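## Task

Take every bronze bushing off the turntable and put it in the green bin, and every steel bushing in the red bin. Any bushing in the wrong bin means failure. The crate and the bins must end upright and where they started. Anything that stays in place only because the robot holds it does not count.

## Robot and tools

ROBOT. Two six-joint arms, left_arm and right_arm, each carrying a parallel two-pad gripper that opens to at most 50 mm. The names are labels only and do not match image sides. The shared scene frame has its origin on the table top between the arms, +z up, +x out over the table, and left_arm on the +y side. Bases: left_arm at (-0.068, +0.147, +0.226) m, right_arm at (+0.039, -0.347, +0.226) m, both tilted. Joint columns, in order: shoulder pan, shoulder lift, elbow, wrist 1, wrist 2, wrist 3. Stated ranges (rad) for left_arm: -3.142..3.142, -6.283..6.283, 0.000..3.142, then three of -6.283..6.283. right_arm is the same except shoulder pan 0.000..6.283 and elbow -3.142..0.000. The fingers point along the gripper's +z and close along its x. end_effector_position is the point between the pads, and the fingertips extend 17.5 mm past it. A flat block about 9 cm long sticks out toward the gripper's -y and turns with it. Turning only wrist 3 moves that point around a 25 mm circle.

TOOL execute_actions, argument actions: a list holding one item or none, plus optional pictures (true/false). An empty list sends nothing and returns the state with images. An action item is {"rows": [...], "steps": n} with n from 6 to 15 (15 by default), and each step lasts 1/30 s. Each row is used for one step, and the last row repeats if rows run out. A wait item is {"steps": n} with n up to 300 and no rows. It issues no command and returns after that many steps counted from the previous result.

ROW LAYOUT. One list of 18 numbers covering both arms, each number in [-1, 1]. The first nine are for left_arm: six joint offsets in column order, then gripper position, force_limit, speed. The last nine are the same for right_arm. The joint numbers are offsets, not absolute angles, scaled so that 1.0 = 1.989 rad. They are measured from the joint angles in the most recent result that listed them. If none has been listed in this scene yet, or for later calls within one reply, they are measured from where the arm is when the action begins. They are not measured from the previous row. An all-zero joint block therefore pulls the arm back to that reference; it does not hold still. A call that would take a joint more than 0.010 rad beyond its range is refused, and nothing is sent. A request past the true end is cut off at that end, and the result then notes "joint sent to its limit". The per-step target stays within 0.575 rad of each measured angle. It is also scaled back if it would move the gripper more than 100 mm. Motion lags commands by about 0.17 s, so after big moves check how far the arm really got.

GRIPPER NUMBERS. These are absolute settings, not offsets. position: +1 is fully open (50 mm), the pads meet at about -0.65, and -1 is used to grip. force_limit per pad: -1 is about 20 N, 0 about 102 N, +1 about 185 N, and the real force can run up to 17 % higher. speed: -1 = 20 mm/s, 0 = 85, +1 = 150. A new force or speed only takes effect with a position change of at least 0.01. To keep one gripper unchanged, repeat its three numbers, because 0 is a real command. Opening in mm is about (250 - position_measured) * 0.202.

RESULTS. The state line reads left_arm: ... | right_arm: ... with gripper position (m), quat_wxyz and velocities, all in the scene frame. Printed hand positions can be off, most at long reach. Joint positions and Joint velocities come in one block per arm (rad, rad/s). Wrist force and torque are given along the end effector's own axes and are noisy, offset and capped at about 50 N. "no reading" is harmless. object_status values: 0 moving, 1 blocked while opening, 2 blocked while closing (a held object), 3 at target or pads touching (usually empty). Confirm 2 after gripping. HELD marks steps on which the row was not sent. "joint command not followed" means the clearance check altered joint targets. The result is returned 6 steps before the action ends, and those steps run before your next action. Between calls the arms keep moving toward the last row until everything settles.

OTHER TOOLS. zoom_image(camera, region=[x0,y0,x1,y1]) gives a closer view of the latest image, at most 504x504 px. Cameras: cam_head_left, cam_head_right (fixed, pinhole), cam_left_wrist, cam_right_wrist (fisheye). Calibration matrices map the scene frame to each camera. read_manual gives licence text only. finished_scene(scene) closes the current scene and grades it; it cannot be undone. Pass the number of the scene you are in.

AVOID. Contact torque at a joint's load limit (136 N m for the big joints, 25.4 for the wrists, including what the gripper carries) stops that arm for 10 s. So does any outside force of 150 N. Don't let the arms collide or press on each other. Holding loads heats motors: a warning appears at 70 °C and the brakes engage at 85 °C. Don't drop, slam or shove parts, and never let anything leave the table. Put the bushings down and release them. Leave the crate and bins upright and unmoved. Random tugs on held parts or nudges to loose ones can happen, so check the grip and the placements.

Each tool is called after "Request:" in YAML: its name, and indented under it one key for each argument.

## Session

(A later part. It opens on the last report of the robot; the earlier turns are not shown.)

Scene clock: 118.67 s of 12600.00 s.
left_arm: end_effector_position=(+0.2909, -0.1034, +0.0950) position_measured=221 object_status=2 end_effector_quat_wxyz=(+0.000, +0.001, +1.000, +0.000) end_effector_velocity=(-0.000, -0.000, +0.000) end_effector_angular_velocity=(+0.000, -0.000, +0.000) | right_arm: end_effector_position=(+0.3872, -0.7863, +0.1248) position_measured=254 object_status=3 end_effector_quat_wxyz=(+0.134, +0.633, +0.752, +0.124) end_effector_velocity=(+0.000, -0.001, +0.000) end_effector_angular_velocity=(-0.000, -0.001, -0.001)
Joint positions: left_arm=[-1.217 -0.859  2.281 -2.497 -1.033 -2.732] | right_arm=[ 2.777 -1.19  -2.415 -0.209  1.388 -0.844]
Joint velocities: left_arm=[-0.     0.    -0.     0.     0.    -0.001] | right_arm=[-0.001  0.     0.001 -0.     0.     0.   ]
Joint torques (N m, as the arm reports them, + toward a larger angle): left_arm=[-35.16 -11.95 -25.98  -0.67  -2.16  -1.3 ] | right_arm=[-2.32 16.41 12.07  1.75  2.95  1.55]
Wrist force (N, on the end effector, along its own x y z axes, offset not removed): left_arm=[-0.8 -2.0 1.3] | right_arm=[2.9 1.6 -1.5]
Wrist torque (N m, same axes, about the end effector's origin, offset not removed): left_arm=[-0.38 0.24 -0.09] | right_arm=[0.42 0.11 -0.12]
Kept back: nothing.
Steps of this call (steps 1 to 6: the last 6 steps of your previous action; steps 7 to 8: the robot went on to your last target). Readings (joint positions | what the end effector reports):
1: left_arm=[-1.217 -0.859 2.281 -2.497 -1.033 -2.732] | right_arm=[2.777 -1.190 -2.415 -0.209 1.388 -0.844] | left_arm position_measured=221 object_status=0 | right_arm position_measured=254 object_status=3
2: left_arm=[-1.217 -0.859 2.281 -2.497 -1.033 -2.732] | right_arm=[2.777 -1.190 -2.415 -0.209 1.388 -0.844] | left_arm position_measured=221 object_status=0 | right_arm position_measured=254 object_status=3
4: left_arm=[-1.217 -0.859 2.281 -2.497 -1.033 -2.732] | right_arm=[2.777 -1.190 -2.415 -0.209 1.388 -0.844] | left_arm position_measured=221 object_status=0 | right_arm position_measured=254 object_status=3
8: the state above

Request:
execute_actions:
  actions:
    - {"rows":[[0.0004,-0.0011,0.001,0,0.0002,0.0004,-1,-0.5,-0.2,0,0,0,0,0,0,-1,0,0],[0.0007,-0.0023,0.0019,0,0.0003,0.0007,-1,-0.5,-0.2,0,0,0,0,0,0,-1,0,0],[-0.0005,-0.0046,0.0013,0.0035,-0.0003,-0.0005,-1,-0.5,-0.2,0,0,0,0,0,0,-1,0,0],[-0.0025,-0.0084,0.0004,0.0092,-0.0012,-0.0025,-1,-0.5,-0.2,0,0,0,0,0,0,-1,0,0],[-0.0052,-0.0137,-0.001,0.017,-0.0026,-0.0053,-1,-0.5,-0.2,0,0,0,0,0,0,-1,0,0],[-0.0088,-0.0206,-0.0027,0.0276,-0.0043,-0.0089,-1,-0.5,-0.2,0,0,0,0,0,0,-1,0,0],[-0.0127,-0.028,-0.0047,0.039,-0.0062,-0.0129,-1,-0.5,-0.2,0,0,0,0,0,0,-1,0,0],[-0.017,-0.0366,-0.0068,0.052,-0.0083,-0.0173,-1,-0.5,-0.2,0,0,0,0,0,0,-1,0,0],[-0.0214,-0.045,-0.009,0.0645,-0.0104,-0.0217,-1,-0.5,-0.2,0,0,0,0,0,0,-1,0,0],[-0.0257,-0.053,-0.011,0.077,-0.0125,-0.026,-1,-0.5,-0.2,0,0,0,0,0,0,-1,0,0],[-0.030,-0.0605,-0.0135,0.0886,-0.0145,-0.030,-1,-0.5,-0.2,0,0,0,0,0,0,-1,0,0],[-0.0335,-0.0665,-0.0157,0.099,-0.0162,-0.034,-1,-0.5,-0.2,0,0,0,0,0,0,-1,0,0],[-0.0365,-0.0715,-0.0175,0.107,-0.0177,-0.037,-1,-0.5,-0.2,0,0,0,0,0,0,-1,0,0],[-0.0385,-0.0748,-0.0187,0.1125,-0.0187,-0.039,-1,-0.5,-0.2,0,0,0,0,0,0,-1,0,0],[-0.0394,-0.0762,-0.0193,0.1151,-0.0191,-0.0400,-1,-0.5,-0.2,0,0,0,0,0,0,-1,0,0]]}

Request:
execute_actions:
  actions:
    - {"steps":18}
  pictures: true

Scene clock: 119.93 s of 12600.00 s.
left_arm: end_effector_position=(+0.2915, -0.1028, +0.1070) position_measured=221 object_status=2 end_effector_quat_wxyz=(+0.001, +0.000, +1.000, -0.000) end_effector_velocity=(+0.008, -0.008, +0.132) end_effector_angular_velocity=(-0.017, -0.006, +0.010) | right_arm: end_effector_position=(+0.3872, -0.7863, +0.1248) position_measured=254 object_status=3 end_effector_quat_wxyz=(+0.134, +0.633, +0.752, +0.124) end_effector_velocity=(+0.000, -0.001, +0.000) end_effector_angular_velocity=(-0.001, -0.000, -0.002)
Joint positions: left_arm=[-1.23  -0.889  2.278 -2.459 -1.04  -2.745] | right_arm=[ 2.777 -1.19  -2.415 -0.209  1.388 -0.844]
Joint velocities: left_arm=[-0.147 -0.291 -0.071  0.416 -0.072 -0.149] | right_arm=[ 0.     0.     0.001 -0.    -0.001  0.001]
Joint torques (N m, as the arm reports them, + toward a larger angle): left_arm=[-40.12 -41.63 -31.53   0.85  -2.54  -2.02] | right_arm=[-2.4  16.61 12.03  1.77  2.97  1.39]
Wrist force (N, on the end effector, along its own x y z axes, offset not removed): left_arm=[-0.8 -1.2 2.1] | right_arm=[3.1 2.6 2.7]
Wrist torque (N m, same axes, about the end effector's origin, offset not removed): left_arm=[-0.24 0.20 -0.01] | right_arm=[0.88 -0.34 -0.14]
Steps of this call (steps 1 to 15: the robot went on to your last target; steps 16 to 29: nothing new was sent; steps 30 to 38: the first 9 steps of this action). Readings (joint positions | what the end effector reports):
30: left_arm=[-1.217 -0.859 2.281 -2.497 -1.033 -2.732] | right_arm=[2.777 -1.190 -2.415 -0.209 1.388 -0.844] | left_arm position_measured=221 object_status=2 | right_arm position_measured=254 object_status=3
31: left_arm=[-1.217 -0.859 2.281 -2.497 -1.033 -2.732] | right_arm=[2.777 -1.190 -2.415 -0.209 1.388 -0.844] | left_arm position_measured=221 object_status=2 | right_arm position_measured=254 object_status=3
33: left_arm=[-1.217 -0.861 2.282 -2.496 -1.033 -2.732] | right_arm=[2.777 -1.190 -2.415 -0.209 1.388 -0.844] | left_arm position_measured=221 object_status=2 | right_arm position_measured=254 object_status=3
37: left_arm=[-1.225 -0.880 2.280 -2.472 -1.037 -2.740] | right_arm=[2.777 -1.190 -2.415 -0.209 1.388 -0.844] | left_arm position_measured=221 object_status=2 | right_arm position_measured=254 object_status=3
38: the state above

Scene clock: 120.53 s of 12600.00 s.
left_arm: end_effector_position=(+0.2911, -0.1025, +0.1630) position_measured=221 object_status=2 end_effector_quat_wxyz=(+0.001, +0.000, +1.000, +0.000) end_effector_velocity=(-0.001, +0.001, +0.008) end_effector_angular_velocity=(+0.002, +0.001, -0.000) | right_arm: end_effector_position=(+0.3872, -0.7863, +0.1248) position_measured=254 object_status=3 end_effector_quat_wxyz=(+0.134, +0.633, +0.752, +0.124) end_effector_velocity=(+0.000, -0.000, +0.000) end_effector_angular_velocity=(+0.000, -0.001, -0.001)
Joint positions: left_arm=[-1.294 -1.008  2.243 -2.272 -1.071 -2.811] | right_arm=[ 2.777 -1.19  -2.415 -0.209  1.388 -0.844]
Joint velocities: left_arm=[-0.009 -0.017 -0.005  0.028 -0.005 -0.009] | right_arm=[-0.    -0.001  0.001  0.     0.     0.001]
Joint torques (N m, as the arm reports them, + toward a larger angle): left_arm=[-34.58 -29.45 -30.84  -0.53  -2.16  -1.27] | right_arm=[-2.6  16.91 11.96  1.74  3.03  1.47]
Wrist force (N, on the end effector, along its own x y z axes, offset not removed): left_arm=[-0.3 -2.2 1.3] | right_arm=[0.9 -0.9 1.0]
Wrist torque (N m, same axes, about the end effector's origin, offset not removed): left_arm=[-0.41 0.11 -0.02] | right_arm=[-0.21 -0.07 -0.06]
Kept back: nothing.
Steps of this call (steps 1 to 6: the last 6 steps of your previous action; steps 7 to 18: the robot went on to your last target). Readings (joint positions | what the end effector reports):
1: left_arm=[-1.235 -0.899 2.275 -2.444 -1.042 -2.751] | right_arm=[2.777 -1.190 -2.415 -0.209 1.388 -0.844] | left_arm position_measured=221 object_status=2 | right_arm position_measured=254 object_status=3
2: left_arm=[-1.241 -0.911 2.272 -2.426 -1.045 -2.757] | right_arm=[2.777 -1.190 -2.415 -0.209 1.388 -0.844] | left_arm position_measured=221 object_status=2 | right_arm position_measured=254 object_status=3
4: left_arm=[-1.255 -0.937 2.265 -2.387 -1.052 -2.770] | right_arm=[2.777 -1.190 -2.415 -0.209 1.388 -0.844] | left_arm position_measured=221 object_status=2 | right_arm position_measured=254 object_status=3
8: left_arm=[-1.279 -0.981 2.252 -2.317 -1.063 -2.795] | right_arm=[2.777 -1.190 -2.415 -0.209 1.388 -0.844] | left_arm position_measured=221 object_status=2 | right_arm position_measured=254 object_status=3
18: the state above
camera_calibration (this result's frames):
cam_left_wrist: T_world_to_cam=[[-0.99842, 0.0541485, -0.0150239, 0.30323], [0.0490889, 0.970557, 0.235815, 0.0552445], [0.0273507, 0.234705, -0.971682, 0.320058], [0, 0, 0, 1]] pos_world=[0.291286, -0.145157, 0.302523]
cam_right_wrist: T_world_to_cam=[[-0.195885, 0.979786, -0.0405897, 0.850497], [0.770676, 0.179409, 0.61145, -0.234369], [0.606372, 0.0884924, -0.790241, 0.0819953], [0, 0, 0, 1]] pos_world=[0.297502, -0.798513, 0.242622]

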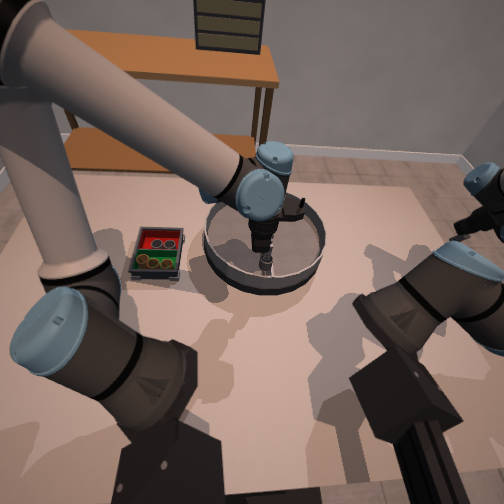

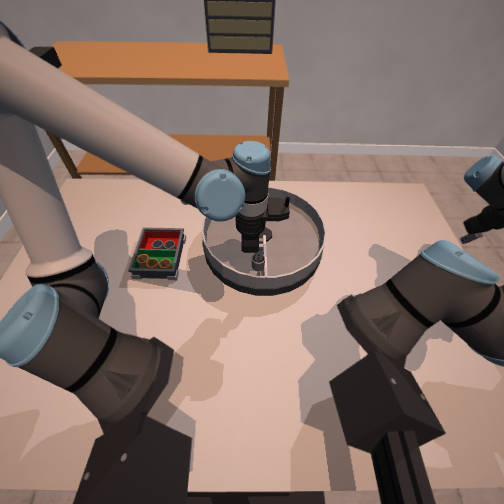

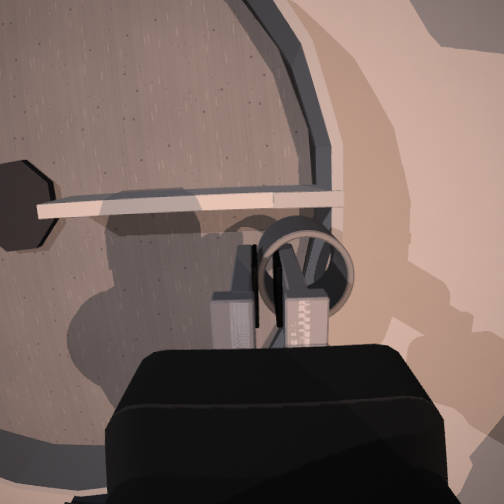

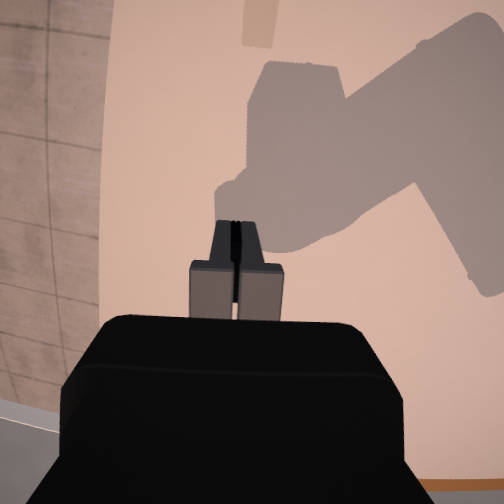

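Request:
execute_actions:
  actions:
    - {"rows":[[0.008,-0.008,-0.001,0.004,0.002,0.009,-1,-0.5,-0.2,0,0,0,0,0,0,-1,0,0],[0.025,-0.022,-0.004,0.009,0.008,0.029,-1,-0.5,-0.2,0,0,0,0,0,0,-1,0,0],[0.050,-0.042,-0.008,0.016,0.015,0.059,-1,-0.5,-0.2,0,0,0,0,0,0,-1,0,0],[0.081,-0.067,-0.0135,0.024,0.025,0.095,-1,-0.5,-0.2,0,0,0,0,0,0,-1,0,0],[0.116,-0.095,-0.019,0.033,0.036,0.136,-1,-0.5,-0.2,0,0,0,0,0,0,-1,0,0],[0.152,-0.124,-0.025,0.043,0.047,0.179,-1,-0.5,-0.2,0,0,0,0,0,0,-1,0,0],[0.188,-0.153,-0.031,0.053,0.058,0.221,-1,-0.5,-0.2,0,0,0,0,0,0,-1,0,0],[0.223,-0.181,-0.037,0.062,0.0685,0.262,-1,-0.5,-0.2,0,0,0,0,0,0,-1,0,0],[0.256,-0.207,-0.0425,0.071,0.079,0.301,-1,-0.5,-0.2,0,0,0,0,0,0,-1,0,0],[0.286,-0.231,-0.0475,0.079,0.088,0.336,-1,-0.5,-0.2,0,0,0,0,0,0,-1,0,0],[0.311,-0.251,-0.052,0.085,0.0955,0.366,-1,-0.5,-0.2,0,0,0,0,0,0,-1,0,0],[0.330,-0.266,-0.055,0.090,0.101,0.388,-1,-0.5,-0.2,0,0,0,0,0,0,-1,0,0],[0.342,-0.276,-0.057,0.0935,0.105,0.402,-1,-0.5,-0.2,0,0,0,0,0,0,-1,0,0],[0.3482,-0.2810,-0.0579,0.0954,0.1070,0.4097,-1,-0.5,-0.2,0,0,0,0,0,0,-1,0,0]],"steps":15}

Request:
execute_actions:
  actions:
    - {"steps":38}
  pictures: true

Scene clock: 124.73 s of 12600.00 s.
left_arm: end_effector_position=(+0.3503, -0.0469, +0.1713) position_measured=221 object_status=2 end_effector_quat_wxyz=(-0.004, +0.003, +1.000, -0.015) end_effector_velocity=(+0.304, +0.354, +0.019) end_effector_angular_velocity=(-0.135, +0.032, -0.016) | right_arm: end_effector_position=(+0.3872, -0.7863, +0.1248) position_measured=254 object_status=3 end_effector_quat_wxyz=(+0.134, +0.633, +0.752, +0.124) end_effector_velocity=(+0.001, -0.001, +0.001) end_effector_angular_velocity=(-0.001, -0.001, -0.002)
Joint positions: left_arm=[-1.145 -1.134  2.217 -2.225 -1.022 -2.638] | right_arm=[ 2.777 -1.19  -2.415 -0.209  1.388 -0.844]
Joint velocities: left_arm=[ 0.835 -0.67  -0.137  0.222  0.253  0.969] | right_arm=[ 0.     0.001  0.001  0.    -0.001  0.001]
Joint torques (N m, as the arm reports them, + toward a larger angle): left_arm=[ -8.23 -34.49 -29.73   0.33   2.36   4.1 ] | right_arm=[-2.46 15.92 11.9   1.8   2.99  1.48]
Wrist force (N, on the end effector, along its own x y z axes, offset not removed): left_arm=[-3.0 -0.9 1.9] | right_arm=[-2.0 3.0 2.7]
Wrist torque (N m, same axes, about the end effector's origin, offset not removed): left_arm=[-0.14 0.52 0.02] | right_arm=[0.61 0.53 0.14]
Steps of this call (steps 1 to 15: the robot went on to your last target; steps 16 to 117: nothing new was sent; steps 118 to 126: the first 9 steps of this action). Readings (joint positions | what the end effector reports):
118: left_arm=[-1.296 -1.011 2.243 -2.268 -1.071 -2.812] | right_arm=[2.777 -1.190 -2.415 -0.209 1.388 -0.844] | left_arm position_measured=221 object_status=2 | right_arm position_measured=254 object_status=3
119: left_arm=[-1.294 -1.012 2.243 -2.268 -1.071 -2.810] | right_arm=[2.777 -1.190 -2.415 -0.209 1.388 -0.844] | left_arm position_measured=221 object_status=2 | right_arm position_measured=254 object_status=3
121: left_arm=[-1.277 -1.027 2.240 -2.262 -1.065 -2.790] | right_arm=[2.777 -1.190 -2.415 -0.209 1.388 -0.844] | left_arm position_measured=221 object_status=2 | right_arm position_measured=254 object_status=3
125: left_arm=[-1.174 -1.111 2.222 -2.233 -1.031 -2.671] | right_arm=[2.777 -1.190 -2.415 -0.209 1.388 -0.844] | left_arm position_measured=221 object_status=2 | right_arm position_measured=254 object_status=3
126: the state above

Scene clock: 126.00 s of 12600.00 s.
left_arm: end_effector_position=(+0.4578, +0.2772, +0.1654) position_measured=221 object_status=2 end_effector_quat_wxyz=(+0.001, +0.001, +1.000, +0.000) end_effector_velocity=(-0.000, +0.003, +0.000) end_effector_angular_velocity=(+0.001, -0.000, -0.001) | right_arm: end_effector_position=(+0.3872, -0.7863, +0.1248) position_measured=254 object_status=3 end_effector_quat_wxyz=(+0.134, +0.633, +0.752, +0.124) end_effector_velocity=(+0.000, +0.000, +0.000) end_effector_angular_velocity=(+0.001, -0.001, -0.000)
Joint positions: left_arm=[-0.602 -1.567  2.128 -2.082 -0.858 -1.996] | right_arm=[ 2.777 -1.19  -2.415 -0.209  1.388 -0.844]
Joint velocities: left_arm=[ 0.003 -0.003 -0.     0.001  0.001  0.005] | right_arm=[ 0.    -0.     0.    -0.     0.001  0.001]
Joint torques (N m, as the arm reports them, + toward a larger angle): left_arm=[ -8.96 -25.34 -29.54  -0.18   1.58   1.61] | right_arm=[-2.24 15.84 11.7   1.83  3.01  1.66]
Wrist force (N, on the end effector, along its own x y z axes, offset not removed): left_arm=[-0.9 -0.6 0.8] | right_arm=[0.7 0.6 0.3]
Wrist torque (N m, same axes, about the end effector's origin, offset not removed): left_arm=[-0.13 0.19 -0.13] | right_arm=[0.08 0.08 0.17]
Kept back: nothing.
Steps of this call (steps 1 to 6: the last 6 steps of your previous action; steps 7 to 38: the robot went on to your last target). Readings (joint positions | what the end effector reports):
1: left_arm=[-1.117 -1.156 2.212 -2.218 -1.014 -2.605] | right_arm=[2.777 -1.190 -2.415 -0.209 1.388 -0.844] | left_arm position_measured=221 object_status=2 | right_arm position_measured=254 object_status=3
2: left_arm=[-1.090 -1.178 2.208 -2.210 -1.005 -2.573] | right_arm=[2.777 -1.190 -2.415 -0.209 1.388 -0.844] | left_arm position_measured=221 object_status=2 | right_arm position_measured=254 object_status=3
4: left_arm=[-1.036 -1.221 2.199 -2.196 -0.988 -2.510] | right_arm=[2.777 -1.190 -2.415 -0.209 1.388 -0.844] | left_arm position_measured=221 object_status=2 | right_arm position_measured=254 object_status=3
8: left_arm=[-0.933 -1.304 2.181 -2.168 -0.957 -2.389] | right_arm=[2.777 -1.190 -2.415 -0.209 1.388 -0.844] | left_arm position_measured=221 object_status=2 | right_arm position_measured=254 object_status=3
38: the state above
camera_calibration (this result's frames):
cam_left_wrist: T_world_to_cam=[[-0.998347, 0.0554683, -0.015082, 0.44878], [0.0503687, 0.97058, 0.23545, -0.32249], [0.0276983, 0.234301, -0.971769, 0.22862], [0, 0, 0, 1]] pos_world=[0.457949, 0.234544, 0.304864]
cam_right_wrist: T_world_to_cam=[[-0.195885, 0.979786, -0.0405897, 0.850497], [0.770676, 0.179409, 0.61145, -0.234369], [0.606372, 0.0884925, -0.790242, 0.0819955], [0, 0, 0, 1]] pos_world=[0.297502, -0.798513, 0.242622]

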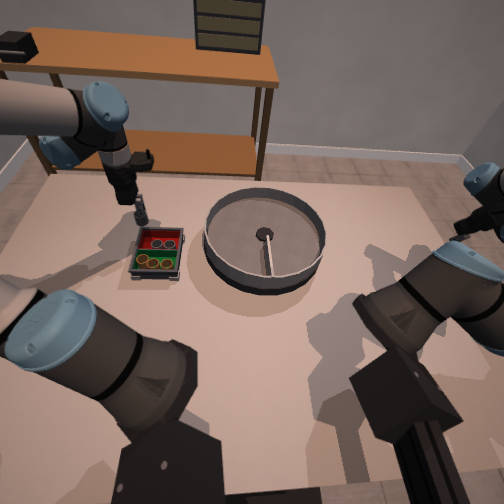

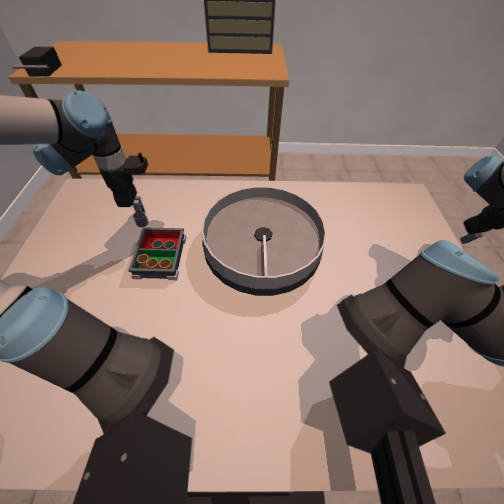

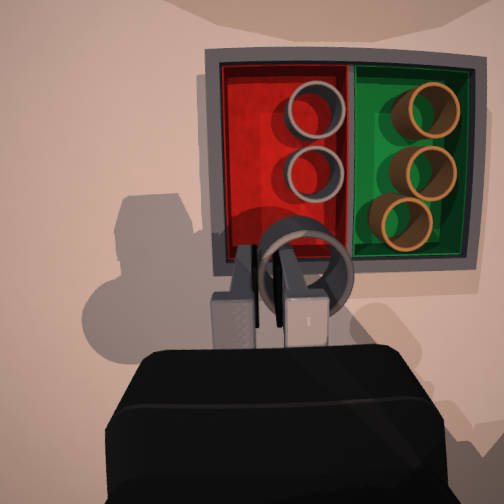

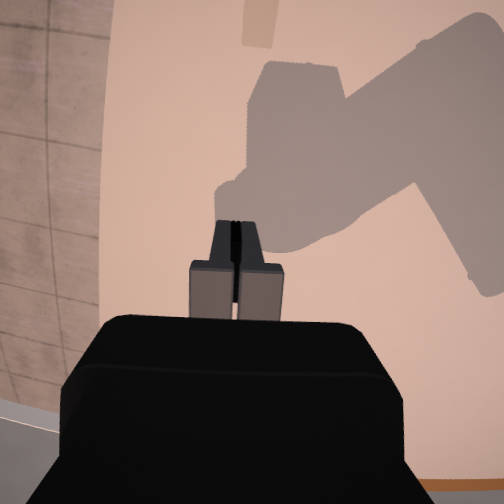

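Request:
execute_actions:
  actions:
    - {"rows":[[0.002,0.002,0.0012,-0.005,0,0.0025,-1,-0.5,-0.2,0,0,0,0,0,0,-1,0,0],[0.006,0.007,0.0035,-0.016,0,0.008,-1,-0.5,-0.2,0,0,0,0,0,0,-1,0,0],[0.012,0.014,0.007,-0.032,0,0.016,-1,-0.5,-0.2,0,0,0,0,0,0,-1,0,0],[0.019,0.023,0.011,-0.051,0,0.025,-1,-0.5,-0.2,0,0,0,0,0,0,-1,0,0],[0.0265,0.033,0.015,-0.071,0,0.035,-1,-0.5,-0.2,0,0,0,0,0,0,-1,0,0],[0.034,0.043,0.0185,-0.091,0,0.045,-1,-0.5,-0.2,0,0,0,0,0,0,-1,0,0],[0.041,0.0525,0.021,-0.109,0,0.054,-1,-0.5,-0.2,0,0,0,0,0,0,-1,0,0],[0.047,0.061,0.023,-0.125,0,0.062,-1,-0.5,-0.2,0,0,0,0,0,0,-1,0,0],[0.0517,0.0677,0.0243,-0.137,0,0.068,-1,-0.5,-0.2,0,0,0,0,0,0,-1,0,0],[0.0547,0.072,0.0252,-0.1445,0,0.072,-1,-0.5,-0.2,0,0,0,0,0,0,-1,0,0],[0.0563,0.0742,0.0256,-0.1485,0,0.0741,-1,-0.5,-0.2,0,0,0,0,0,0,-1,0,0]],"steps":15}

Request:
execute_actions:
  actions:
    - {"steps":18}
  pictures: true

Scene clock: 126.80 s of 12600.00 s.
left_arm: end_effector_position=(+0.4570, +0.2766, +0.1333) position_measured=221 object_status=2 end_effector_quat_wxyz=(-0.002, +0.002, +1.000, +0.000) end_effector_velocity=(+0.000, -0.002, -0.220) end_effector_angular_velocity=(+0.000, +0.015, -0.003) | right_arm: end_effector_position=(+0.3872, -0.7863, +0.1248) position_measured=254 object_status=3 end_effector_quat_wxyz=(+0.134, +0.633, +0.752, +0.124) end_effector_velocity=(-0.000, -0.000, +0.000) end_effector_angular_velocity=(+0.000, +0.000, -0.001)
Joint positions: left_arm=[-0.555 -1.508  2.154 -2.202 -0.858 -1.935] | right_arm=[ 2.777 -1.19  -2.415 -0.209  1.388 -0.844]
Joint velocities: left_arm=[ 0.327  0.433  0.148 -0.845  0.     0.423] | right_arm=[-0.001  0.     0.    -0.     0.001  0.   ]
Joint torques (N m, as the arm reports them, + toward a larger angle): left_arm=[-3.99  0.08 -5.96 -6.52 -1.85  2.94] | right_arm=[-2.59 15.78 12.24  1.7   2.97  1.48]
Wrist force (N, on the end effector, along its own x y z axes, offset not removed): left_arm=[-0.9 -2.4 1.4] | right_arm=[0.9 1.9 1.5]
Wrist torque (N m, same axes, about the end effector's origin, offset not removed): left_arm=[-0.44 0.25 0.01] | right_arm=[0.43 -0.08 0.13]
Steps of this call (steps 1 to 15: the robot went on to your last target; steps 16 to 24: the first 9 steps of this action). Readings (joint positions | what the end effector reports):
16: left_arm=[-0.602 -1.567 2.128 -2.082 -0.858 -1.996] | right_arm=[2.777 -1.190 -2.415 -0.209 1.388 -0.844] | left_arm position_measured=221 object_status=2 | right_arm position_measured=254 object_status=3
17: left_arm=[-0.602 -1.567 2.128 -2.083 -0.858 -1.995] | right_arm=[2.777 -1.190 -2.415 -0.209 1.388 -0.844] | left_arm position_measured=221 object_status=2 | right_arm position_measured=254 object_status=3
19: left_arm=[-0.597 -1.561 2.131 -2.095 -0.858 -1.989] | right_arm=[2.777 -1.190 -2.415 -0.209 1.388 -0.844] | left_arm position_measured=221 object_status=2 | right_arm position_measured=254 object_status=3
23: left_arm=[-0.566 -1.522 2.149 -2.173 -0.858 -1.949] | right_arm=[2.777 -1.190 -2.415 -0.209 1.388 -0.844] | left_arm position_measured=221 object_status=2 | right_arm position_measured=254 object_status=3
24: the state above

Scene clock: 127.40 s of 12600.00 s.
left_arm: end_effector_position=(+0.4580, +0.2773, +0.0908) position_measured=221 object_status=2 end_effector_quat_wxyz=(+0.001, +0.000, +1.000, -0.000) end_effector_velocity=(-0.001, +0.000, -0.004) end_effector_angular_velocity=(+0.001, +0.001, +0.000) | right_arm: end_effector_position=(+0.3872, -0.7863, +0.1248) position_measured=254 object_status=3 end_effector_quat_wxyz=(+0.134, +0.633, +0.752, +0.124) end_effector_velocity=(+0.000, -0.000, +0.000) end_effector_angular_velocity=(-0.000, -0.000, -0.001)
Joint positions: left_arm=[-0.491 -1.42   2.179 -2.376 -0.858 -1.85 ] | right_arm=[ 2.777 -1.19  -2.415 -0.209  1.388 -0.844]
Joint velocities: left_arm=[ 0.006  0.008  0.003 -0.014  0.     0.007] | right_arm=[-0.     0.     0.001 -0.001  0.     0.   ]
Joint torques (N m, as the arm reports them, + toward a larger angle): left_arm=[-10.31  -9.8   -3.01  -4.07  -2.09   1.47] | right_arm=[-2.88 16.26 12.21  1.66  3.06  1.59]
Wrist force (N, on the end effector, along its own x y z axes, offset not removed): left_arm=[-2.3 -1.5 2.4] | right_arm=[-2.2 0.0 2.2]
Wrist torque (N m, same axes, about the end effector's origin, offset not removed): left_arm=[-0.27 0.53 -0.05] | right_arm=[0.16 0.67 -0.01]
Kept back: nothing.
Steps of this call (steps 1 to 6: the last 6 steps of your previous action; steps 7 to 18: the robot went on to your last target). Readings (joint positions | what the end effector reports):
1: left_arm=[-0.544 -1.493 2.159 -2.231 -0.858 -1.920] | right_arm=[2.777 -1.190 -2.415 -0.209 1.388 -0.844] | left_arm position_measured=221 object_status=2 | right_arm position_measured=254 object_status=3
2: left_arm=[-0.534 -1.479 2.163 -2.259 -0.858 -1.907] | right_arm=[2.777 -1.190 -2.415 -0.209 1.388 -0.844] | left_arm position_measured=221 object_status=2 | right_arm position_measured=254 object_status=3
4: left_arm=[-0.517 -1.456 2.169 -2.305 -0.858 -1.884] | right_arm=[2.777 -1.190 -2.415 -0.209 1.388 -0.844] | left_arm position_measured=221 object_status=2 | right_arm position_measured=254 object_status=3
8: left_arm=[-0.500 -1.432 2.176 -2.352 -0.858 -1.862] | right_arm=[2.777 -1.190 -2.415 -0.209 1.388 -0.844] | left_arm position_measured=221 object_status=2 | right_arm position_measured=254 object_status=3
18: the state above
camera_calibration (this result's frames):
cam_left_wrist: T_world_to_cam=[[-0.998382, 0.0548677, -0.014944, 0.447937], [0.049822, 0.970651, 0.235277, -0.30485], [0.0274145, 0.234152, -0.971814, 0.156294], [0, 0, 0, 1]] pos_world=[0.458116, 0.234729, 0.230307]
cam_right_wrist: T_world_to_cam=[[-0.195885, 0.979786, -0.0405896, 0.850497], [0.770676, 0.179409, 0.61145, -0.234369], [0.606372, 0.0884925, -0.790242, 0.0819954], [0, 0, 0, 1]] pos_world=[0.297502, -0.798513, 0.242622]

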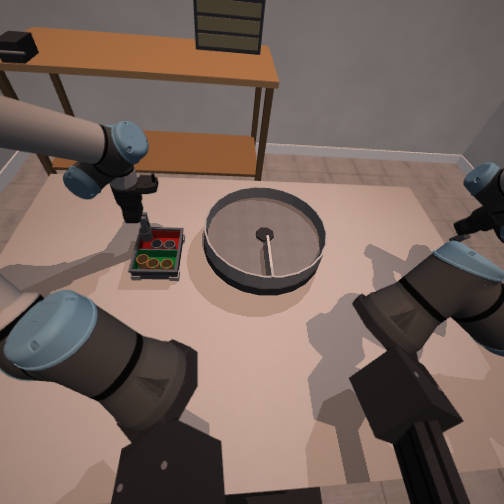

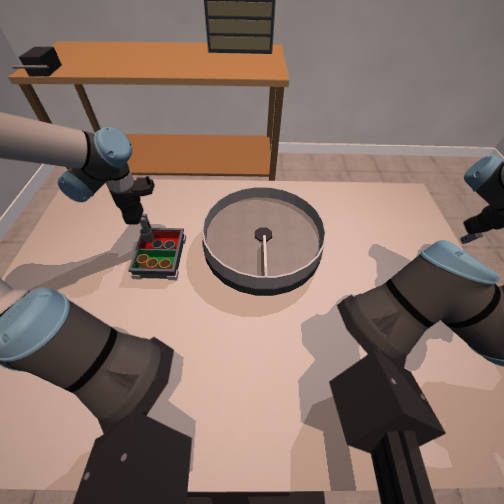

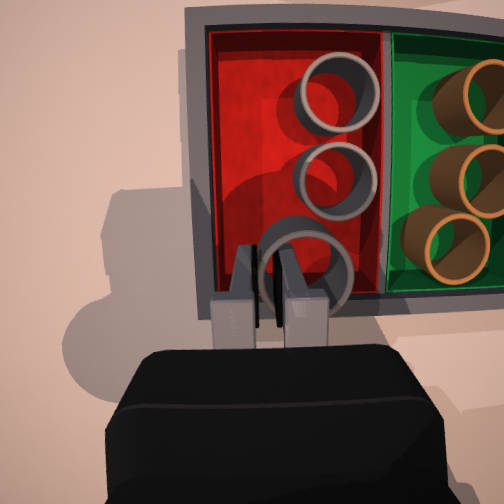

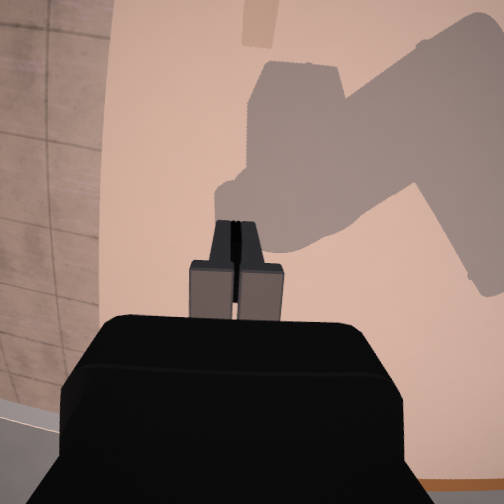

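Request:
execute_actions:
  actions:
    - {"rows":[[0.001,0.0015,0.0003,-0.003,0,0.0013,-1,-0.5,-0.2,0,0,0,0,0,0,-1,0,0],[0.0025,0.004,0.0006,-0.0065,-0.0001,0.0033,-1,-0.5,-0.2,0,0,0,0,0,0,-1,0,0],[0.0045,0.007,0.001,-0.0115,-0.0002,0.006,-1,-0.5,-0.2,0,0,0,0,0,0,-1,0,0],[0.0068,0.0105,0.0015,-0.0175,-0.0004,0.009,-1,-0.5,-0.2,0,0,0,0,0,0,-1,0,0],[0.0092,0.0143,0.002,-0.0238,-0.0005,0.012,-1,-0.5,-0.2,0,0,0,0,0,0,-1,0,0],[0.0117,0.0182,0.0024,-0.030,-0.0007,0.0153,-1,-0.5,-0.2,0,0,0,0,0,0,-1,0,0],[0.0142,0.022,0.0028,-0.0366,-0.0009,0.0186,-1,-0.5,-0.2,0,0,0,0,0,0,-1,0,0],[0.0167,0.0262,0.0031,-0.043,-0.0011,0.022,-1,-0.5,-0.2,0,0,0,0,0,0,-1,0,0],[0.0192,0.0302,0.0033,-0.0495,-0.0013,0.0252,-1,-0.5,-0.2,0,0,0,0,0,0,-1,0,0],[0.0216,0.034,0.0035,-0.0557,-0.0015,0.0284,-1,-0.5,-0.2,0,0,0,0,0,0,-1,0,0],[0.0238,0.0377,0.0036,-0.0614,-0.0017,0.0312,-1,-0.5,-0.2,0,0,0,0,0,0,-1,0,0],[0.0256,0.0408,0.0037,-0.0662,-0.0018,0.0336,-1,-0.5,-0.2,0,0,0,0,0,0,-1,0,0],[0.027,0.043,0.0037,-0.0697,-0.0019,0.0354,-1,-0.5,-0.2,0,0,0,0,0,0,-1,0,0],[0.0278,0.0444,0.0037,-0.0718,-0.002,0.0365,-1,-0.5,-0.2,0,0,0,0,0,0,-1,0,0],[0.0281,0.0449,0.0037,-0.0726,-0.002,0.0369,-1,-0.5,-0.2,0,0,0,0,0,0,-1,0,0]]}

Request:
execute_actions:
  actions:
    - {"steps":18}
  pictures: true

Scene clock: 128.40 s of 12600.00 s.
left_arm: end_effector_position=(+0.4577, +0.2774, +0.0791) position_measured=221 object_status=2 end_effector_quat_wxyz=(+0.000, +0.001, +1.000, +0.000) end_effector_velocity=(-0.002, +0.000, -0.080) end_effector_angular_velocity=(+0.001, +0.008, -0.004) | right_arm: end_effector_position=(+0.3872, -0.7863, +0.1248) position_measured=254 object_status=3 end_effector_quat_wxyz=(+0.134, +0.633, +0.752, +0.124) end_effector_velocity=(-0.001, +0.000, -0.000) end_effector_angular_velocity=(-0.000, +0.001, -0.000)
Joint positions: left_arm=[-0.474 -1.394  2.183 -2.419 -0.859 -1.828] | right_arm=[ 2.777 -1.19  -2.415 -0.209  1.388 -0.844]
Joint velocities: left_arm=[ 0.116  0.182  0.019 -0.291 -0.008  0.151] | right_arm=[-0.     0.    -0.001  0.    -0.001 -0.   ]
Joint torques (N m, as the arm reports them, + toward a larger angle): left_arm=[-6.76 -6.1  -4.04 -5.29 -2.05  2.12] | right_arm=[-2.5  16.   12.28  1.76  3.06  1.41]
Wrist force (N, on the end effector, along its own x y z axes, offset not removed): left_arm=[-2.9 -1.0 2.1] | right_arm=[-0.4 0.9 2.2]
Wrist torque (N m, same axes, about the end effector's origin, offset not removed): left_arm=[-0.18 0.62 0.02] | right_arm=[0.03 0.19 0.19]
Steps of this call (steps 1 to 15: the robot went on to your last target; steps 16 to 21: nothing new was sent; steps 22 to 30: the first 9 steps of this action). Readings (joint positions | what the end effector reports):
22: left_arm=[-0.491 -1.419 2.179 -2.378 -0.858 -1.849] | right_arm=[2.777 -1.190 -2.415 -0.209 1.388 -0.844] | left_arm position_measured=221 object_status=2 | right_arm position_measured=254 object_status=3
23: left_arm=[-0.490 -1.419 2.179 -2.378 -0.858 -1.849] | right_arm=[2.777 -1.190 -2.415 -0.209 1.388 -0.844] | left_arm position_measured=221 object_status=2 | right_arm position_measured=254 object_status=3
25: left_arm=[-0.489 -1.416 2.180 -2.383 -0.858 -1.847] | right_arm=[2.777 -1.190 -2.415 -0.209 1.388 -0.844] | left_arm position_measured=221 object_status=2 | right_arm position_measured=254 object_status=3
29: left_arm=[-0.478 -1.400 2.182 -2.409 -0.859 -1.833] | right_arm=[2.777 -1.190 -2.415 -0.209 1.388 -0.844] | left_arm position_measured=221 object_status=2 | right_arm position_measured=254 object_status=3
30: the state above

Scene clock: 129.00 s of 12600.00 s.
left_arm: end_effector_position=(+0.4581, +0.2776, +0.0528) position_measured=221 object_status=2 end_effector_quat_wxyz=(+0.001, +0.000, +1.000, -0.000) end_effector_velocity=(-0.001, +0.000, -0.004) end_effector_angular_velocity=(+0.000, +0.001, +0.000) | right_arm: end_effector_position=(+0.3872, -0.7863, +0.1248) position_measured=254 object_status=3 end_effector_quat_wxyz=(+0.134, +0.633, +0.752, +0.124) end_effector_velocity=(-0.000, +0.000, -0.000) end_effector_angular_velocity=(+0.000, -0.000, -0.000)
Joint positions: left_arm=[-0.436 -1.332  2.186 -2.519 -0.862 -1.777] | right_arm=[ 2.777 -1.19  -2.415 -0.209  1.388 -0.844]
Joint velocities: left_arm=[ 0.006  0.008  0.002 -0.013 -0.     0.006] | right_arm=[ 0.001  0.    -0.001  0.001 -0.     0.001]
Joint torques (N m, as the arm reports them, + toward a larger angle): left_arm=[-10.88 -12.34  -3.22  -4.35  -2.22   1.41] | right_arm=[-2.34 15.48 12.26  1.67  3.09  1.4 ]
Wrist force (N, on the end effector, along its own x y z axes, offset not removed): left_arm=[-1.4 -1.7 1.2] | right_arm=[0.2 1.0 0.2]
Wrist torque (N m, same axes, about the end effector's origin, offset not removed): left_arm=[-0.30 0.27 -0.02] | right_arm=[0.41 0.06 0.05]
Kept back: nothing.
Steps of this call (steps 1 to 6: the last 6 steps of your previous action; steps 7 to 18: the robot went on to your last target). Readings (joint positions | what the end effector reports):
1: left_arm=[-0.470 -1.387 2.183 -2.429 -0.859 -1.822] | right_arm=[2.777 -1.190 -2.415 -0.209 1.388 -0.844] | left_arm position_measured=221 object_status=2 | right_arm position_measured=254 object_status=3
2: left_arm=[-0.466 -1.381 2.184 -2.440 -0.860 -1.817] | right_arm=[2.777 -1.190 -2.415 -0.209 1.388 -0.844] | left_arm position_measured=221 object_status=2 | right_arm position_measured=254 object_status=3
4: left_arm=[-0.457 -1.367 2.185 -2.463 -0.860 -1.806] | right_arm=[2.777 -1.190 -2.415 -0.209 1.388 -0.844] | left_arm position_measured=221 object_status=2 | right_arm position_measured=254 object_status=3
8: left_arm=[-0.444 -1.345 2.186 -2.497 -0.861 -1.788] | right_arm=[2.777 -1.190 -2.415 -0.209 1.388 -0.844] | left_arm position_measured=221 object_status=2 | right_arm position_measured=254 object_status=3
18: the state above
camera_calibration (this result's frames):
cam_left_wrist: T_world_to_cam=[[-0.998384, 0.0548832, -0.0147118, 0.447441], [0.0498923, 0.970655, 0.235245, -0.296229], [0.0271911, 0.234131, -0.971825, 0.119459], [0, 0, 0, 1]] pos_world=[0.458249, 0.235009, 0.192363]
cam_right_wrist: T_world_to_cam=[[-0.195885, 0.979786, -0.0405898, 0.850497], [0.770676, 0.179409, 0.61145, -0.234369], [0.606372, 0.0884924, -0.790241, 0.0819953], [0, 0, 0, 1]] pos_world=[0.297502, -0.798513, 0.242622]

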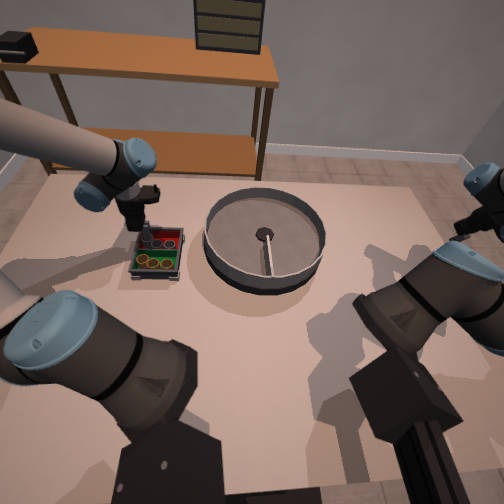

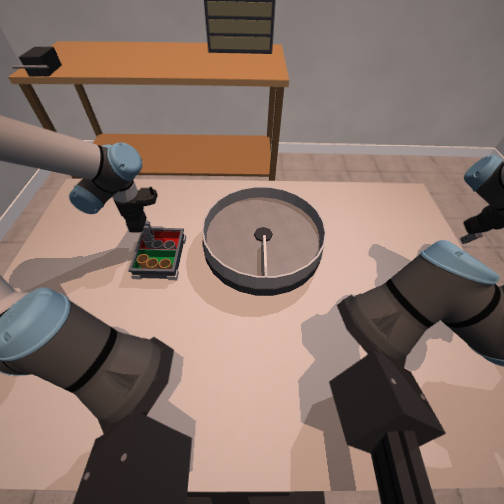

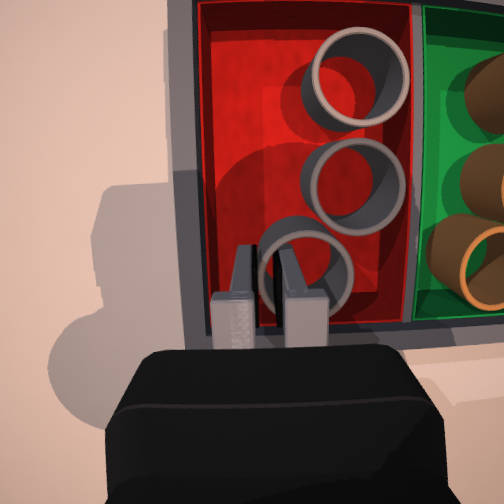

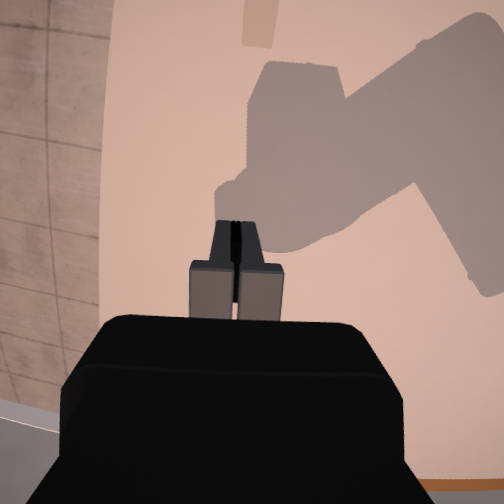

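Request:
execute_actions:
  actions:
    - {"rows":[[0.0022,0.0037,0.0004,-0.0055,-0.0001,0.0026,-1,-0.5,-0.2,0,0,0,0,0,0,-1,0,0],[0.0022,0.0037,0.0004,-0.0055,-0.0001,0.0026,-1,-0.5,-0.2,0,0,0,0,0,0,-1,0,0],[0.0022,0.0037,0.0004,-0.0055,-0.0001,0.0026,-1,-0.5,-0.2,0,0,0,0,0,0,-1,0,0],[0.0022,0.0037,0.0004,-0.0055,-0.0001,0.0026,-1,-0.5,-0.2,0,0,0,0,0,0,-1,0,0],[0.0022,0.0037,0.0004,-0.0055,-0.0001,0.0026,-1,-0.5,-0.2,0,0,0,0,0,0,-1,0,0],[0.0022,0.0037,0.0004,-0.0055,-0.0001,0.0026,-1,-0.5,-0.2,0,0,0,0,0,0,-1,0,0],[0.0022,0.0037,0.0004,-0.0055,-0.0001,0.0026,-1,-0.5,-0.2,0,0,0,0,0,0,-1,0,0],[0.0022,0.0037,0.0004,-0.0055,-0.0001,0.0026,-1,-0.5,-0.2,0,0,0,0,0,0,-1,0,0],[0.0022,0.0037,0.0004,-0.0055,-0.0001,0.0026,-0.3,-0.5,-0.2,0,0,0,0,0,0,-1,0,0]],"steps":15}

Request:
execute_actions:
  actions:
    - {"steps":10}

Scene clock: 129.90 s of 12600.00 s.
left_arm: end_effector_position=(+0.4577, +0.2776, +0.0500) position_measured=218 object_status=0 end_effector_quat_wxyz=(+0.000, +0.000, +1.000, +0.000) end_effector_velocity=(-0.000, -0.000, -0.003) end_effector_angular_velocity=(+0.000, +0.000, +0.000) | right_arm: end_effector_position=(+0.3872, -0.7863, +0.1248) position_measured=254 object_status=3 end_effector_quat_wxyz=(+0.134, +0.633, +0.752, +0.124) end_effector_velocity=(-0.000, +0.000, +0.000) end_effector_angular_velocity=(-0.000, -0.000, +0.000)
Joint positions: left_arm=[-0.432 -1.326  2.187 -2.528 -0.862 -1.773] | right_arm=[ 2.777 -1.19  -2.415 -0.209  1.388 -0.844]
Joint velocities: left_arm=[ 0.004  0.008  0.    -0.011 -0.     0.005] | right_arm=[ 0.     0.001 -0.    -0.    -0.    -0.   ]
Joint torques (N m, as the arm reports them, + toward a larger angle): left_arm=[-11.35 -12.54  -2.89  -4.4   -2.32   1.55] | right_arm=[-1.86 15.62 12.82  1.71  3.06  1.44]
Wrist force (N, on the end effector, along its own x y z axes, offset not removed): left_arm=[-2.2 -0.6 1.7] | right_arm=[2.3 0.4 0.0]
Wrist torque (N m, same axes, about the end effector's origin, offset not removed): left_arm=[-0.13 0.43 -0.03] | right_arm=[0.04 -0.34 -0.24]
Steps of this call (steps 1 to 15: the robot went on to your last target; steps 16 to 18: nothing new was sent; steps 19 to 27: the first 9 steps of this action). Readings (joint positions | what the end effector reports):
19: left_arm=[-0.435 -1.331 2.186 -2.520 -0.862 -1.777] | right_arm=[2.777 -1.190 -2.415 -0.209 1.388 -0.844] | left_arm position_measured=221 object_status=2 | right_arm position_measured=254 object_status=3
20: left_arm=[-0.435 -1.330 2.186 -2.521 -0.862 -1.776] | right_arm=[2.777 -1.190 -2.415 -0.209 1.388 -0.844] | left_arm position_measured=221 object_status=2 | right_arm position_measured=254 object_status=3
22: left_arm=[-0.434 -1.328 2.187 -2.524 -0.862 -1.775] | right_arm=[2.777 -1.190 -2.415 -0.209 1.388 -0.844] | left_arm position_measured=221 object_status=2 | right_arm position_measured=254 object_status=3
26: left_arm=[-0.432 -1.326 2.187 -2.528 -0.862 -1.773] | right_arm=[2.777 -1.190 -2.415 -0.209 1.388 -0.844] | left_arm position_measured=221 object_status=2 | right_arm position_measured=254 object_status=3
27: the state above

Scene clock: 130.23 s of 12600.00 s.
left_arm: end_effector_position=(+0.4576, +0.2776, +0.0496) position_measured=198 object_status=3 end_effector_quat_wxyz=(+0.000, +0.000, +1.000, +0.000) end_effector_velocity=(-0.000, -0.001, -0.000) end_effector_angular_velocity=(+0.000, +0.000, -0.002) | right_arm: end_effector_position=(+0.3872, -0.7863, +0.1248) position_measured=254 object_status=3 end_effector_quat_wxyz=(+0.134, +0.633, +0.752, +0.124) end_effector_velocity=(-0.001, -0.000, -0.000) end_effector_angular_velocity=(+0.000, +0.002, +0.000)
Joint positions: left_arm=[-0.432 -1.325  2.187 -2.529 -0.862 -1.772] | right_arm=[ 2.777 -1.19  -2.415 -0.209  1.388 -0.844]
Joint velocities: left_arm=[-0.001  0.     0.001 -0.001  0.     0.001] | right_arm=[-0.001 -0.001  0.    -0.001  0.    -0.001]
Joint torques (N m, as the arm reports them, + toward a larger angle): left_arm=[-10.79 -12.08  -2.02  -4.2   -2.07   1.48] | right_arm=[-2.16 16.29 12.42  1.69  3.08  1.54]
Wrist force (N, on the end effector, along its own x y z axes, offset not removed): left_arm=[-1.1 -0.4 0.2] | right_arm=[0.5 -1.0 2.4]
Wrist torque (N m, same axes, about the end effector's origin, offset not removed): left_arm=[-0.18 0.28 -0.01] | right_arm=[-0.06 -0.13 0.03]
Kept back: nothing.
Steps of this call (steps 1 to 6: the last 6 steps of your previous action; steps 7 to 10: the robot went on to your last target). Readings (joint positions | what the end effector reports):
1: left_arm=[-0.432 -1.325 2.187 -2.528 -0.862 -1.773] | right_arm=[2.777 -1.190 -2.415 -0.209 1.388 -0.844] | left_arm position_measured=206 object_status=0 | right_arm position_measured=254 object_status=3
2: left_arm=[-0.432 -1.325 2.187 -2.529 -0.862 -1.773] | right_arm=[2.777 -1.190 -2.415 -0.209 1.388 -0.844] | left_arm position_measured=198 object_status=0 | right_arm position_measured=254 object_status=3
4: left_arm=[-0.432 -1.325 2.187 -2.529 -0.862 -1.773] | right_arm=[2.777 -1.190 -2.415 -0.209 1.388 -0.844] | left_arm position_measured=198 object_status=0 | right_arm position_measured=254 object_status=3
8: left_arm=[-0.432 -1.325 2.187 -2.529 -0.862 -1.772] | right_arm=[2.777 -1.190 -2.415 -0.209 1.388 -0.844] | left_arm position_measured=198 object_status=0 | right_arm position_measured=254 object_status=3
10: the state above

Request:
execute_actions:
  actions:
    - {"rows":[[-0.0012,-0.002,0,0.003,0,-0.0016,-0.3,-0.5,-0.2,0,0,0,0,0,0,-1,0,0],[-0.0032,-0.0053,-0.0002,0.0085,0.0002,-0.0043,-0.3,-0.5,-0.2,0,0,0,0,0,0,-1,0,0],[-0.006,-0.010,-0.0004,0.0157,0.0004,-0.008,-0.3,-0.5,-0.2,0,0,0,0,0,0,-1,0,0],[-0.0093,-0.0155,-0.0007,0.0243,0.0006,-0.0123,-0.3,-0.5,-0.2,0,0,0,0,0,0,-1,0,0],[-0.013,-0.0215,-0.0011,0.034,0.0009,-0.017,-0.3,-0.5,-0.2,0,0,0,0,0,0,-1,0,0],[-0.017,-0.028,-0.0016,0.0445,0.0012,-0.0225,-0.3,-0.5,-0.2,0,0,0,0,0,0,-1,0,0],[-0.0225,-0.037,-0.0026,0.059,0.0016,-0.030,-0.3,-0.5,-0.2,0,0,0,0,0,0,-1,0,0],[-0.0292,-0.0475,-0.0040,0.0762,0.002,-0.0386,-0.3,-0.5,-0.2,0,0,0,0,0,0,-1,0,0],[-0.038,-0.060,-0.007,0.099,0.002,-0.050,-0.3,-0.5,-0.2,0,0,0,0,0,0,-1,0,0],[-0.048,-0.074,-0.011,0.125,0.002,-0.063,-0.3,-0.5,-0.2,0,0,0,0,0,0,-1,0,0],[-0.058,-0.087,-0.0155,0.152,0.002,-0.077,-0.3,-0.5,-0.2,0,0,0,0,0,0,-1,0,0],[-0.068,-0.100,-0.020,0.179,0.002,-0.090,-0.3,-0.5,-0.2,0,0,0,0,0,0,-1,0,0],[-0.077,-0.111,-0.025,0.203,0.002,-0.102,-0.3,-0.5,-0.2,0,0,0,0,0,0,-1,0,0],[-0.083,-0.1185,-0.0283,0.218,0.002,-0.1095,-0.3,-0.5,-0.2,0,0,0,0,0,0,-1,0,0],[-0.0852,-0.1217,-0.0297,0.2246,0.002,-0.1127,-0.3,-0.5,-0.2,0,0,0,0,0,0,-1,0,0]]}

Request:
execute_actions:
  actions:
    - {"steps":24}
  pictures: true

Scene clock: 131.20 s of 12600.00 s.
left_arm: end_effector_position=(+0.4584, +0.2773, +0.0675) position_measured=198 object_status=3 end_effector_quat_wxyz=(+0.001, -0.000, +1.000, -0.000) end_effector_velocity=(+0.013, -0.002, +0.157) end_effector_angular_velocity=(-0.008, -0.027, +0.018) | right_arm: end_effector_position=(+0.3872, -0.7863, +0.1248) position_measured=254 object_status=3 end_effector_quat_wxyz=(+0.134, +0.633, +0.752, +0.124) end_effector_velocity=(+0.000, -0.000, +0.000) end_effector_angular_velocity=(-0.001, -0.001, +0.001)
Joint positions: left_arm=[-0.457 -1.366  2.184 -2.465 -0.861 -1.806] | right_arm=[ 2.777 -1.19  -2.415 -0.209  1.388 -0.844]
Joint velocities: left_arm=[-0.223 -0.352 -0.038  0.544  0.015 -0.287] | right_arm=[ 0.     0.     0.     0.    -0.    -0.001]
Joint torques (N m, as the arm reports them, + toward a larger angle): left_arm=[-34.78 -42.51 -28.24   1.33   1.38  -2.34] | right_arm=[-2.56 16.16 12.29  1.72  3.06  1.49]
Wrist force (N, on the end effector, along its own x y z axes, offset not removed): left_arm=[-0.7 -0.4 2.0] | right_arm=[0.9 -2.3 3.2]
Wrist torque (N m, same axes, about the end effector's origin, offset not removed): left_arm=[-0.04 0.19 -0.09] | right_arm=[-0.39 -0.06 0.00]
Steps of this call (steps 1 to 15: the robot went on to your last target; steps 16 to 20: nothing new was sent; steps 21 to 29: the first 9 steps of this action). Readings (joint positions | what the end effector reports):
21: left_arm=[-0.432 -1.325 2.187 -2.529 -0.862 -1.772] | right_arm=[2.777 -1.190 -2.415 -0.209 1.388 -0.844] | left_arm position_measured=198 object_status=3 | right_arm position_measured=254 object_status=3
22: left_arm=[-0.432 -1.325 2.187 -2.529 -0.862 -1.772] | right_arm=[2.777 -1.190 -2.415 -0.209 1.388 -0.844] | left_arm position_measured=198 object_status=3 | right_arm position_measured=254 object_status=3
24: left_arm=[-0.434 -1.329 2.187 -2.523 -0.862 -1.776] | right_arm=[2.777 -1.190 -2.415 -0.209 1.388 -0.844] | left_arm position_measured=198 object_status=3 | right_arm position_measured=254 object_status=3
28: left_arm=[-0.450 -1.355 2.186 -2.482 -0.861 -1.797] | right_arm=[2.777 -1.190 -2.415 -0.209 1.388 -0.844] | left_arm position_measured=198 object_status=3 | right_arm position_measured=254 object_status=3
29: the state above

Scene clock: 132.00 s of 12600.00 s.
left_arm: end_effector_position=(+0.4579, +0.2777, +0.1646) position_measured=198 object_status=3 end_effector_quat_wxyz=(+0.000, -0.000, +1.000, -0.000) end_effector_velocity=(-0.000, +0.000, +0.004) end_effector_angular_velocity=(+0.000, -0.001, -0.001) | right_arm: end_effector_position=(+0.3872, -0.7863, +0.1248) position_measured=254 object_status=3 end_effector_quat_wxyz=(+0.134, +0.633, +0.752, +0.124) end_effector_velocity=(-0.000, +0.001, -0.001) end_effector_angular_velocity=(+0.001, +0.001, +0.002)
Joint positions: left_arm=[-0.6   -1.566  2.128 -2.085 -0.858 -1.996] | right_arm=[ 2.777 -1.19  -2.415 -0.209  1.388 -0.844]
Joint velocities: left_arm=[-0.005 -0.007 -0.003  0.014  0.    -0.006] | right_arm=[ 0.    -0.001 -0.001 -0.001  0.    -0.001]
Joint torques (N m, as the arm reports them, + toward a larger angle): left_arm=[-24.51 -24.62 -29.41  -0.11   1.45  -1.53] | right_arm=[-1.66 15.98 12.38  1.6   3.02  1.53]
Wrist force (N, on the end effector, along its own x y z axes, offset not removed): left_arm=[-1.3 -1.2 0.8] | right_arm=[0.7 0.9 -0.7]
Wrist torque (N m, same axes, about the end effector's origin, offset not removed): left_arm=[-0.19 0.32 -0.04] | right_arm=[0.05 0.18 0.09]
Kept back: nothing.
Steps of this call (steps 1 to 6: the last 6 steps of your previous action; steps 7 to 24: the robot went on to your last target). Readings (joint positions | what the end effector reports):
1: left_arm=[-0.466 -1.379 2.183 -2.444 -0.860 -1.817] | right_arm=[2.777 -1.190 -2.415 -0.209 1.388 -0.844] | left_arm position_measured=198 object_status=3 | right_arm position_measured=254 object_status=3
2: left_arm=[-0.476 -1.395 2.180 -2.419 -0.860 -1.831] | right_arm=[2.777 -1.190 -2.415 -0.209 1.388 -0.844] | left_arm position_measured=198 object_status=3 | right_arm position_measured=254 object_status=3
4: left_arm=[-0.503 -1.433 2.171 -2.354 -0.859 -1.865] | right_arm=[2.777 -1.190 -2.415 -0.209 1.388 -0.844] | left_arm position_measured=198 object_status=3 | right_arm position_measured=254 object_status=3
8: left_arm=[-0.560 -1.510 2.147 -2.202 -0.859 -1.941] | right_arm=[2.777 -1.190 -2.415 -0.209 1.388 -0.844] | left_arm position_measured=198 object_status=3 | right_arm position_measured=254 object_status=3
24: the state above
camera_calibration (this result's frames):
cam_left_wrist: T_world_to_cam=[[-0.998435, 0.0539853, -0.0145817, 0.449194], [0.0490463, 0.970666, 0.235376, -0.322214], [0.0268609, 0.234293, -0.971795, 0.228187], [0, 0, 0, 1]] pos_world=[0.458166, 0.23505, 0.304143]
cam_right_wrist: T_world_to_cam=[[-0.195885, 0.979786, -0.0405899, 0.850497], [0.770676, 0.179409, 0.61145, -0.234369], [0.606372, 0.0884922, -0.790241, 0.0819952], [0, 0, 0, 1]] pos_world=[0.297502, -0.798514, 0.242622]

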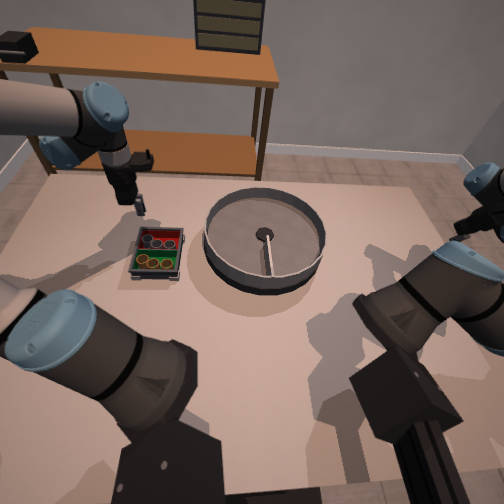

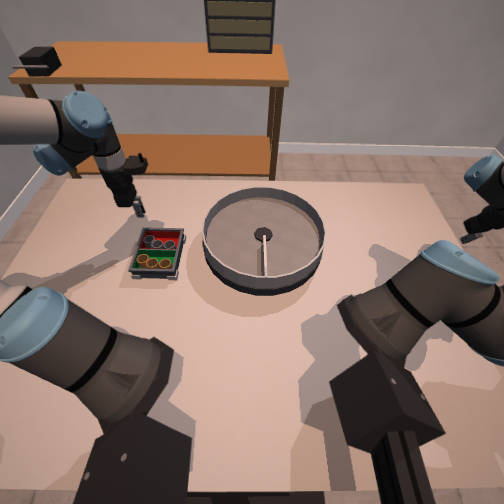

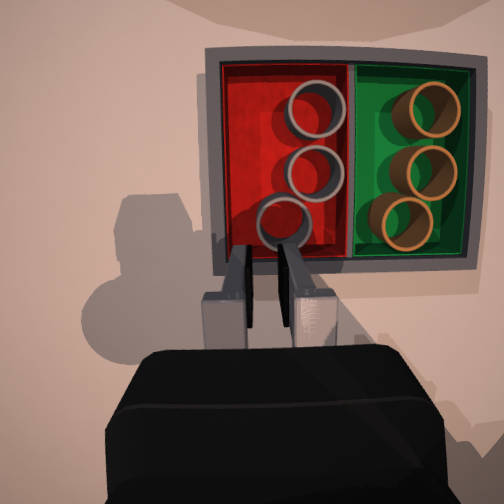

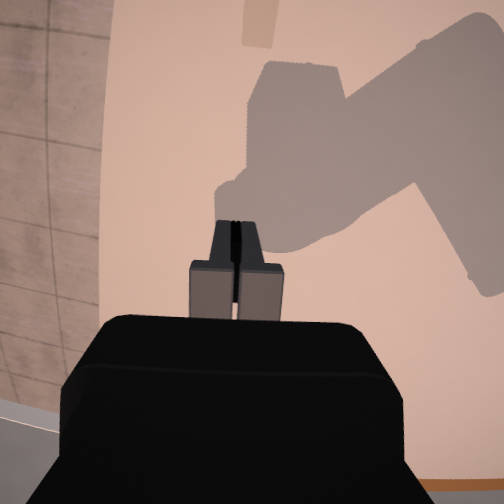

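Request:
zoom_image:
  camera: "cam_head_left"
  region: [120, 180, 340, 300]

Region (120, 180, 340, 300) of cam_head_left's 504x504 image, scaled by 2.291, with more detail than that image has; it fills the top 275 rows of this view, and the rest is white.

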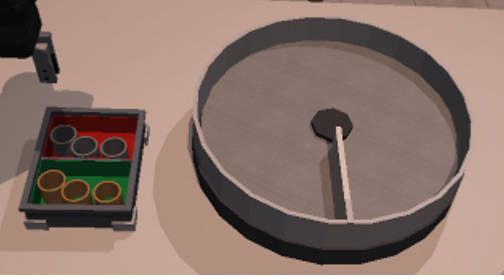

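Turntable is empty; all six bushings are in the correct bins.

Request:
finished_scene:
  scene: 1

The scene is finished: the task was done.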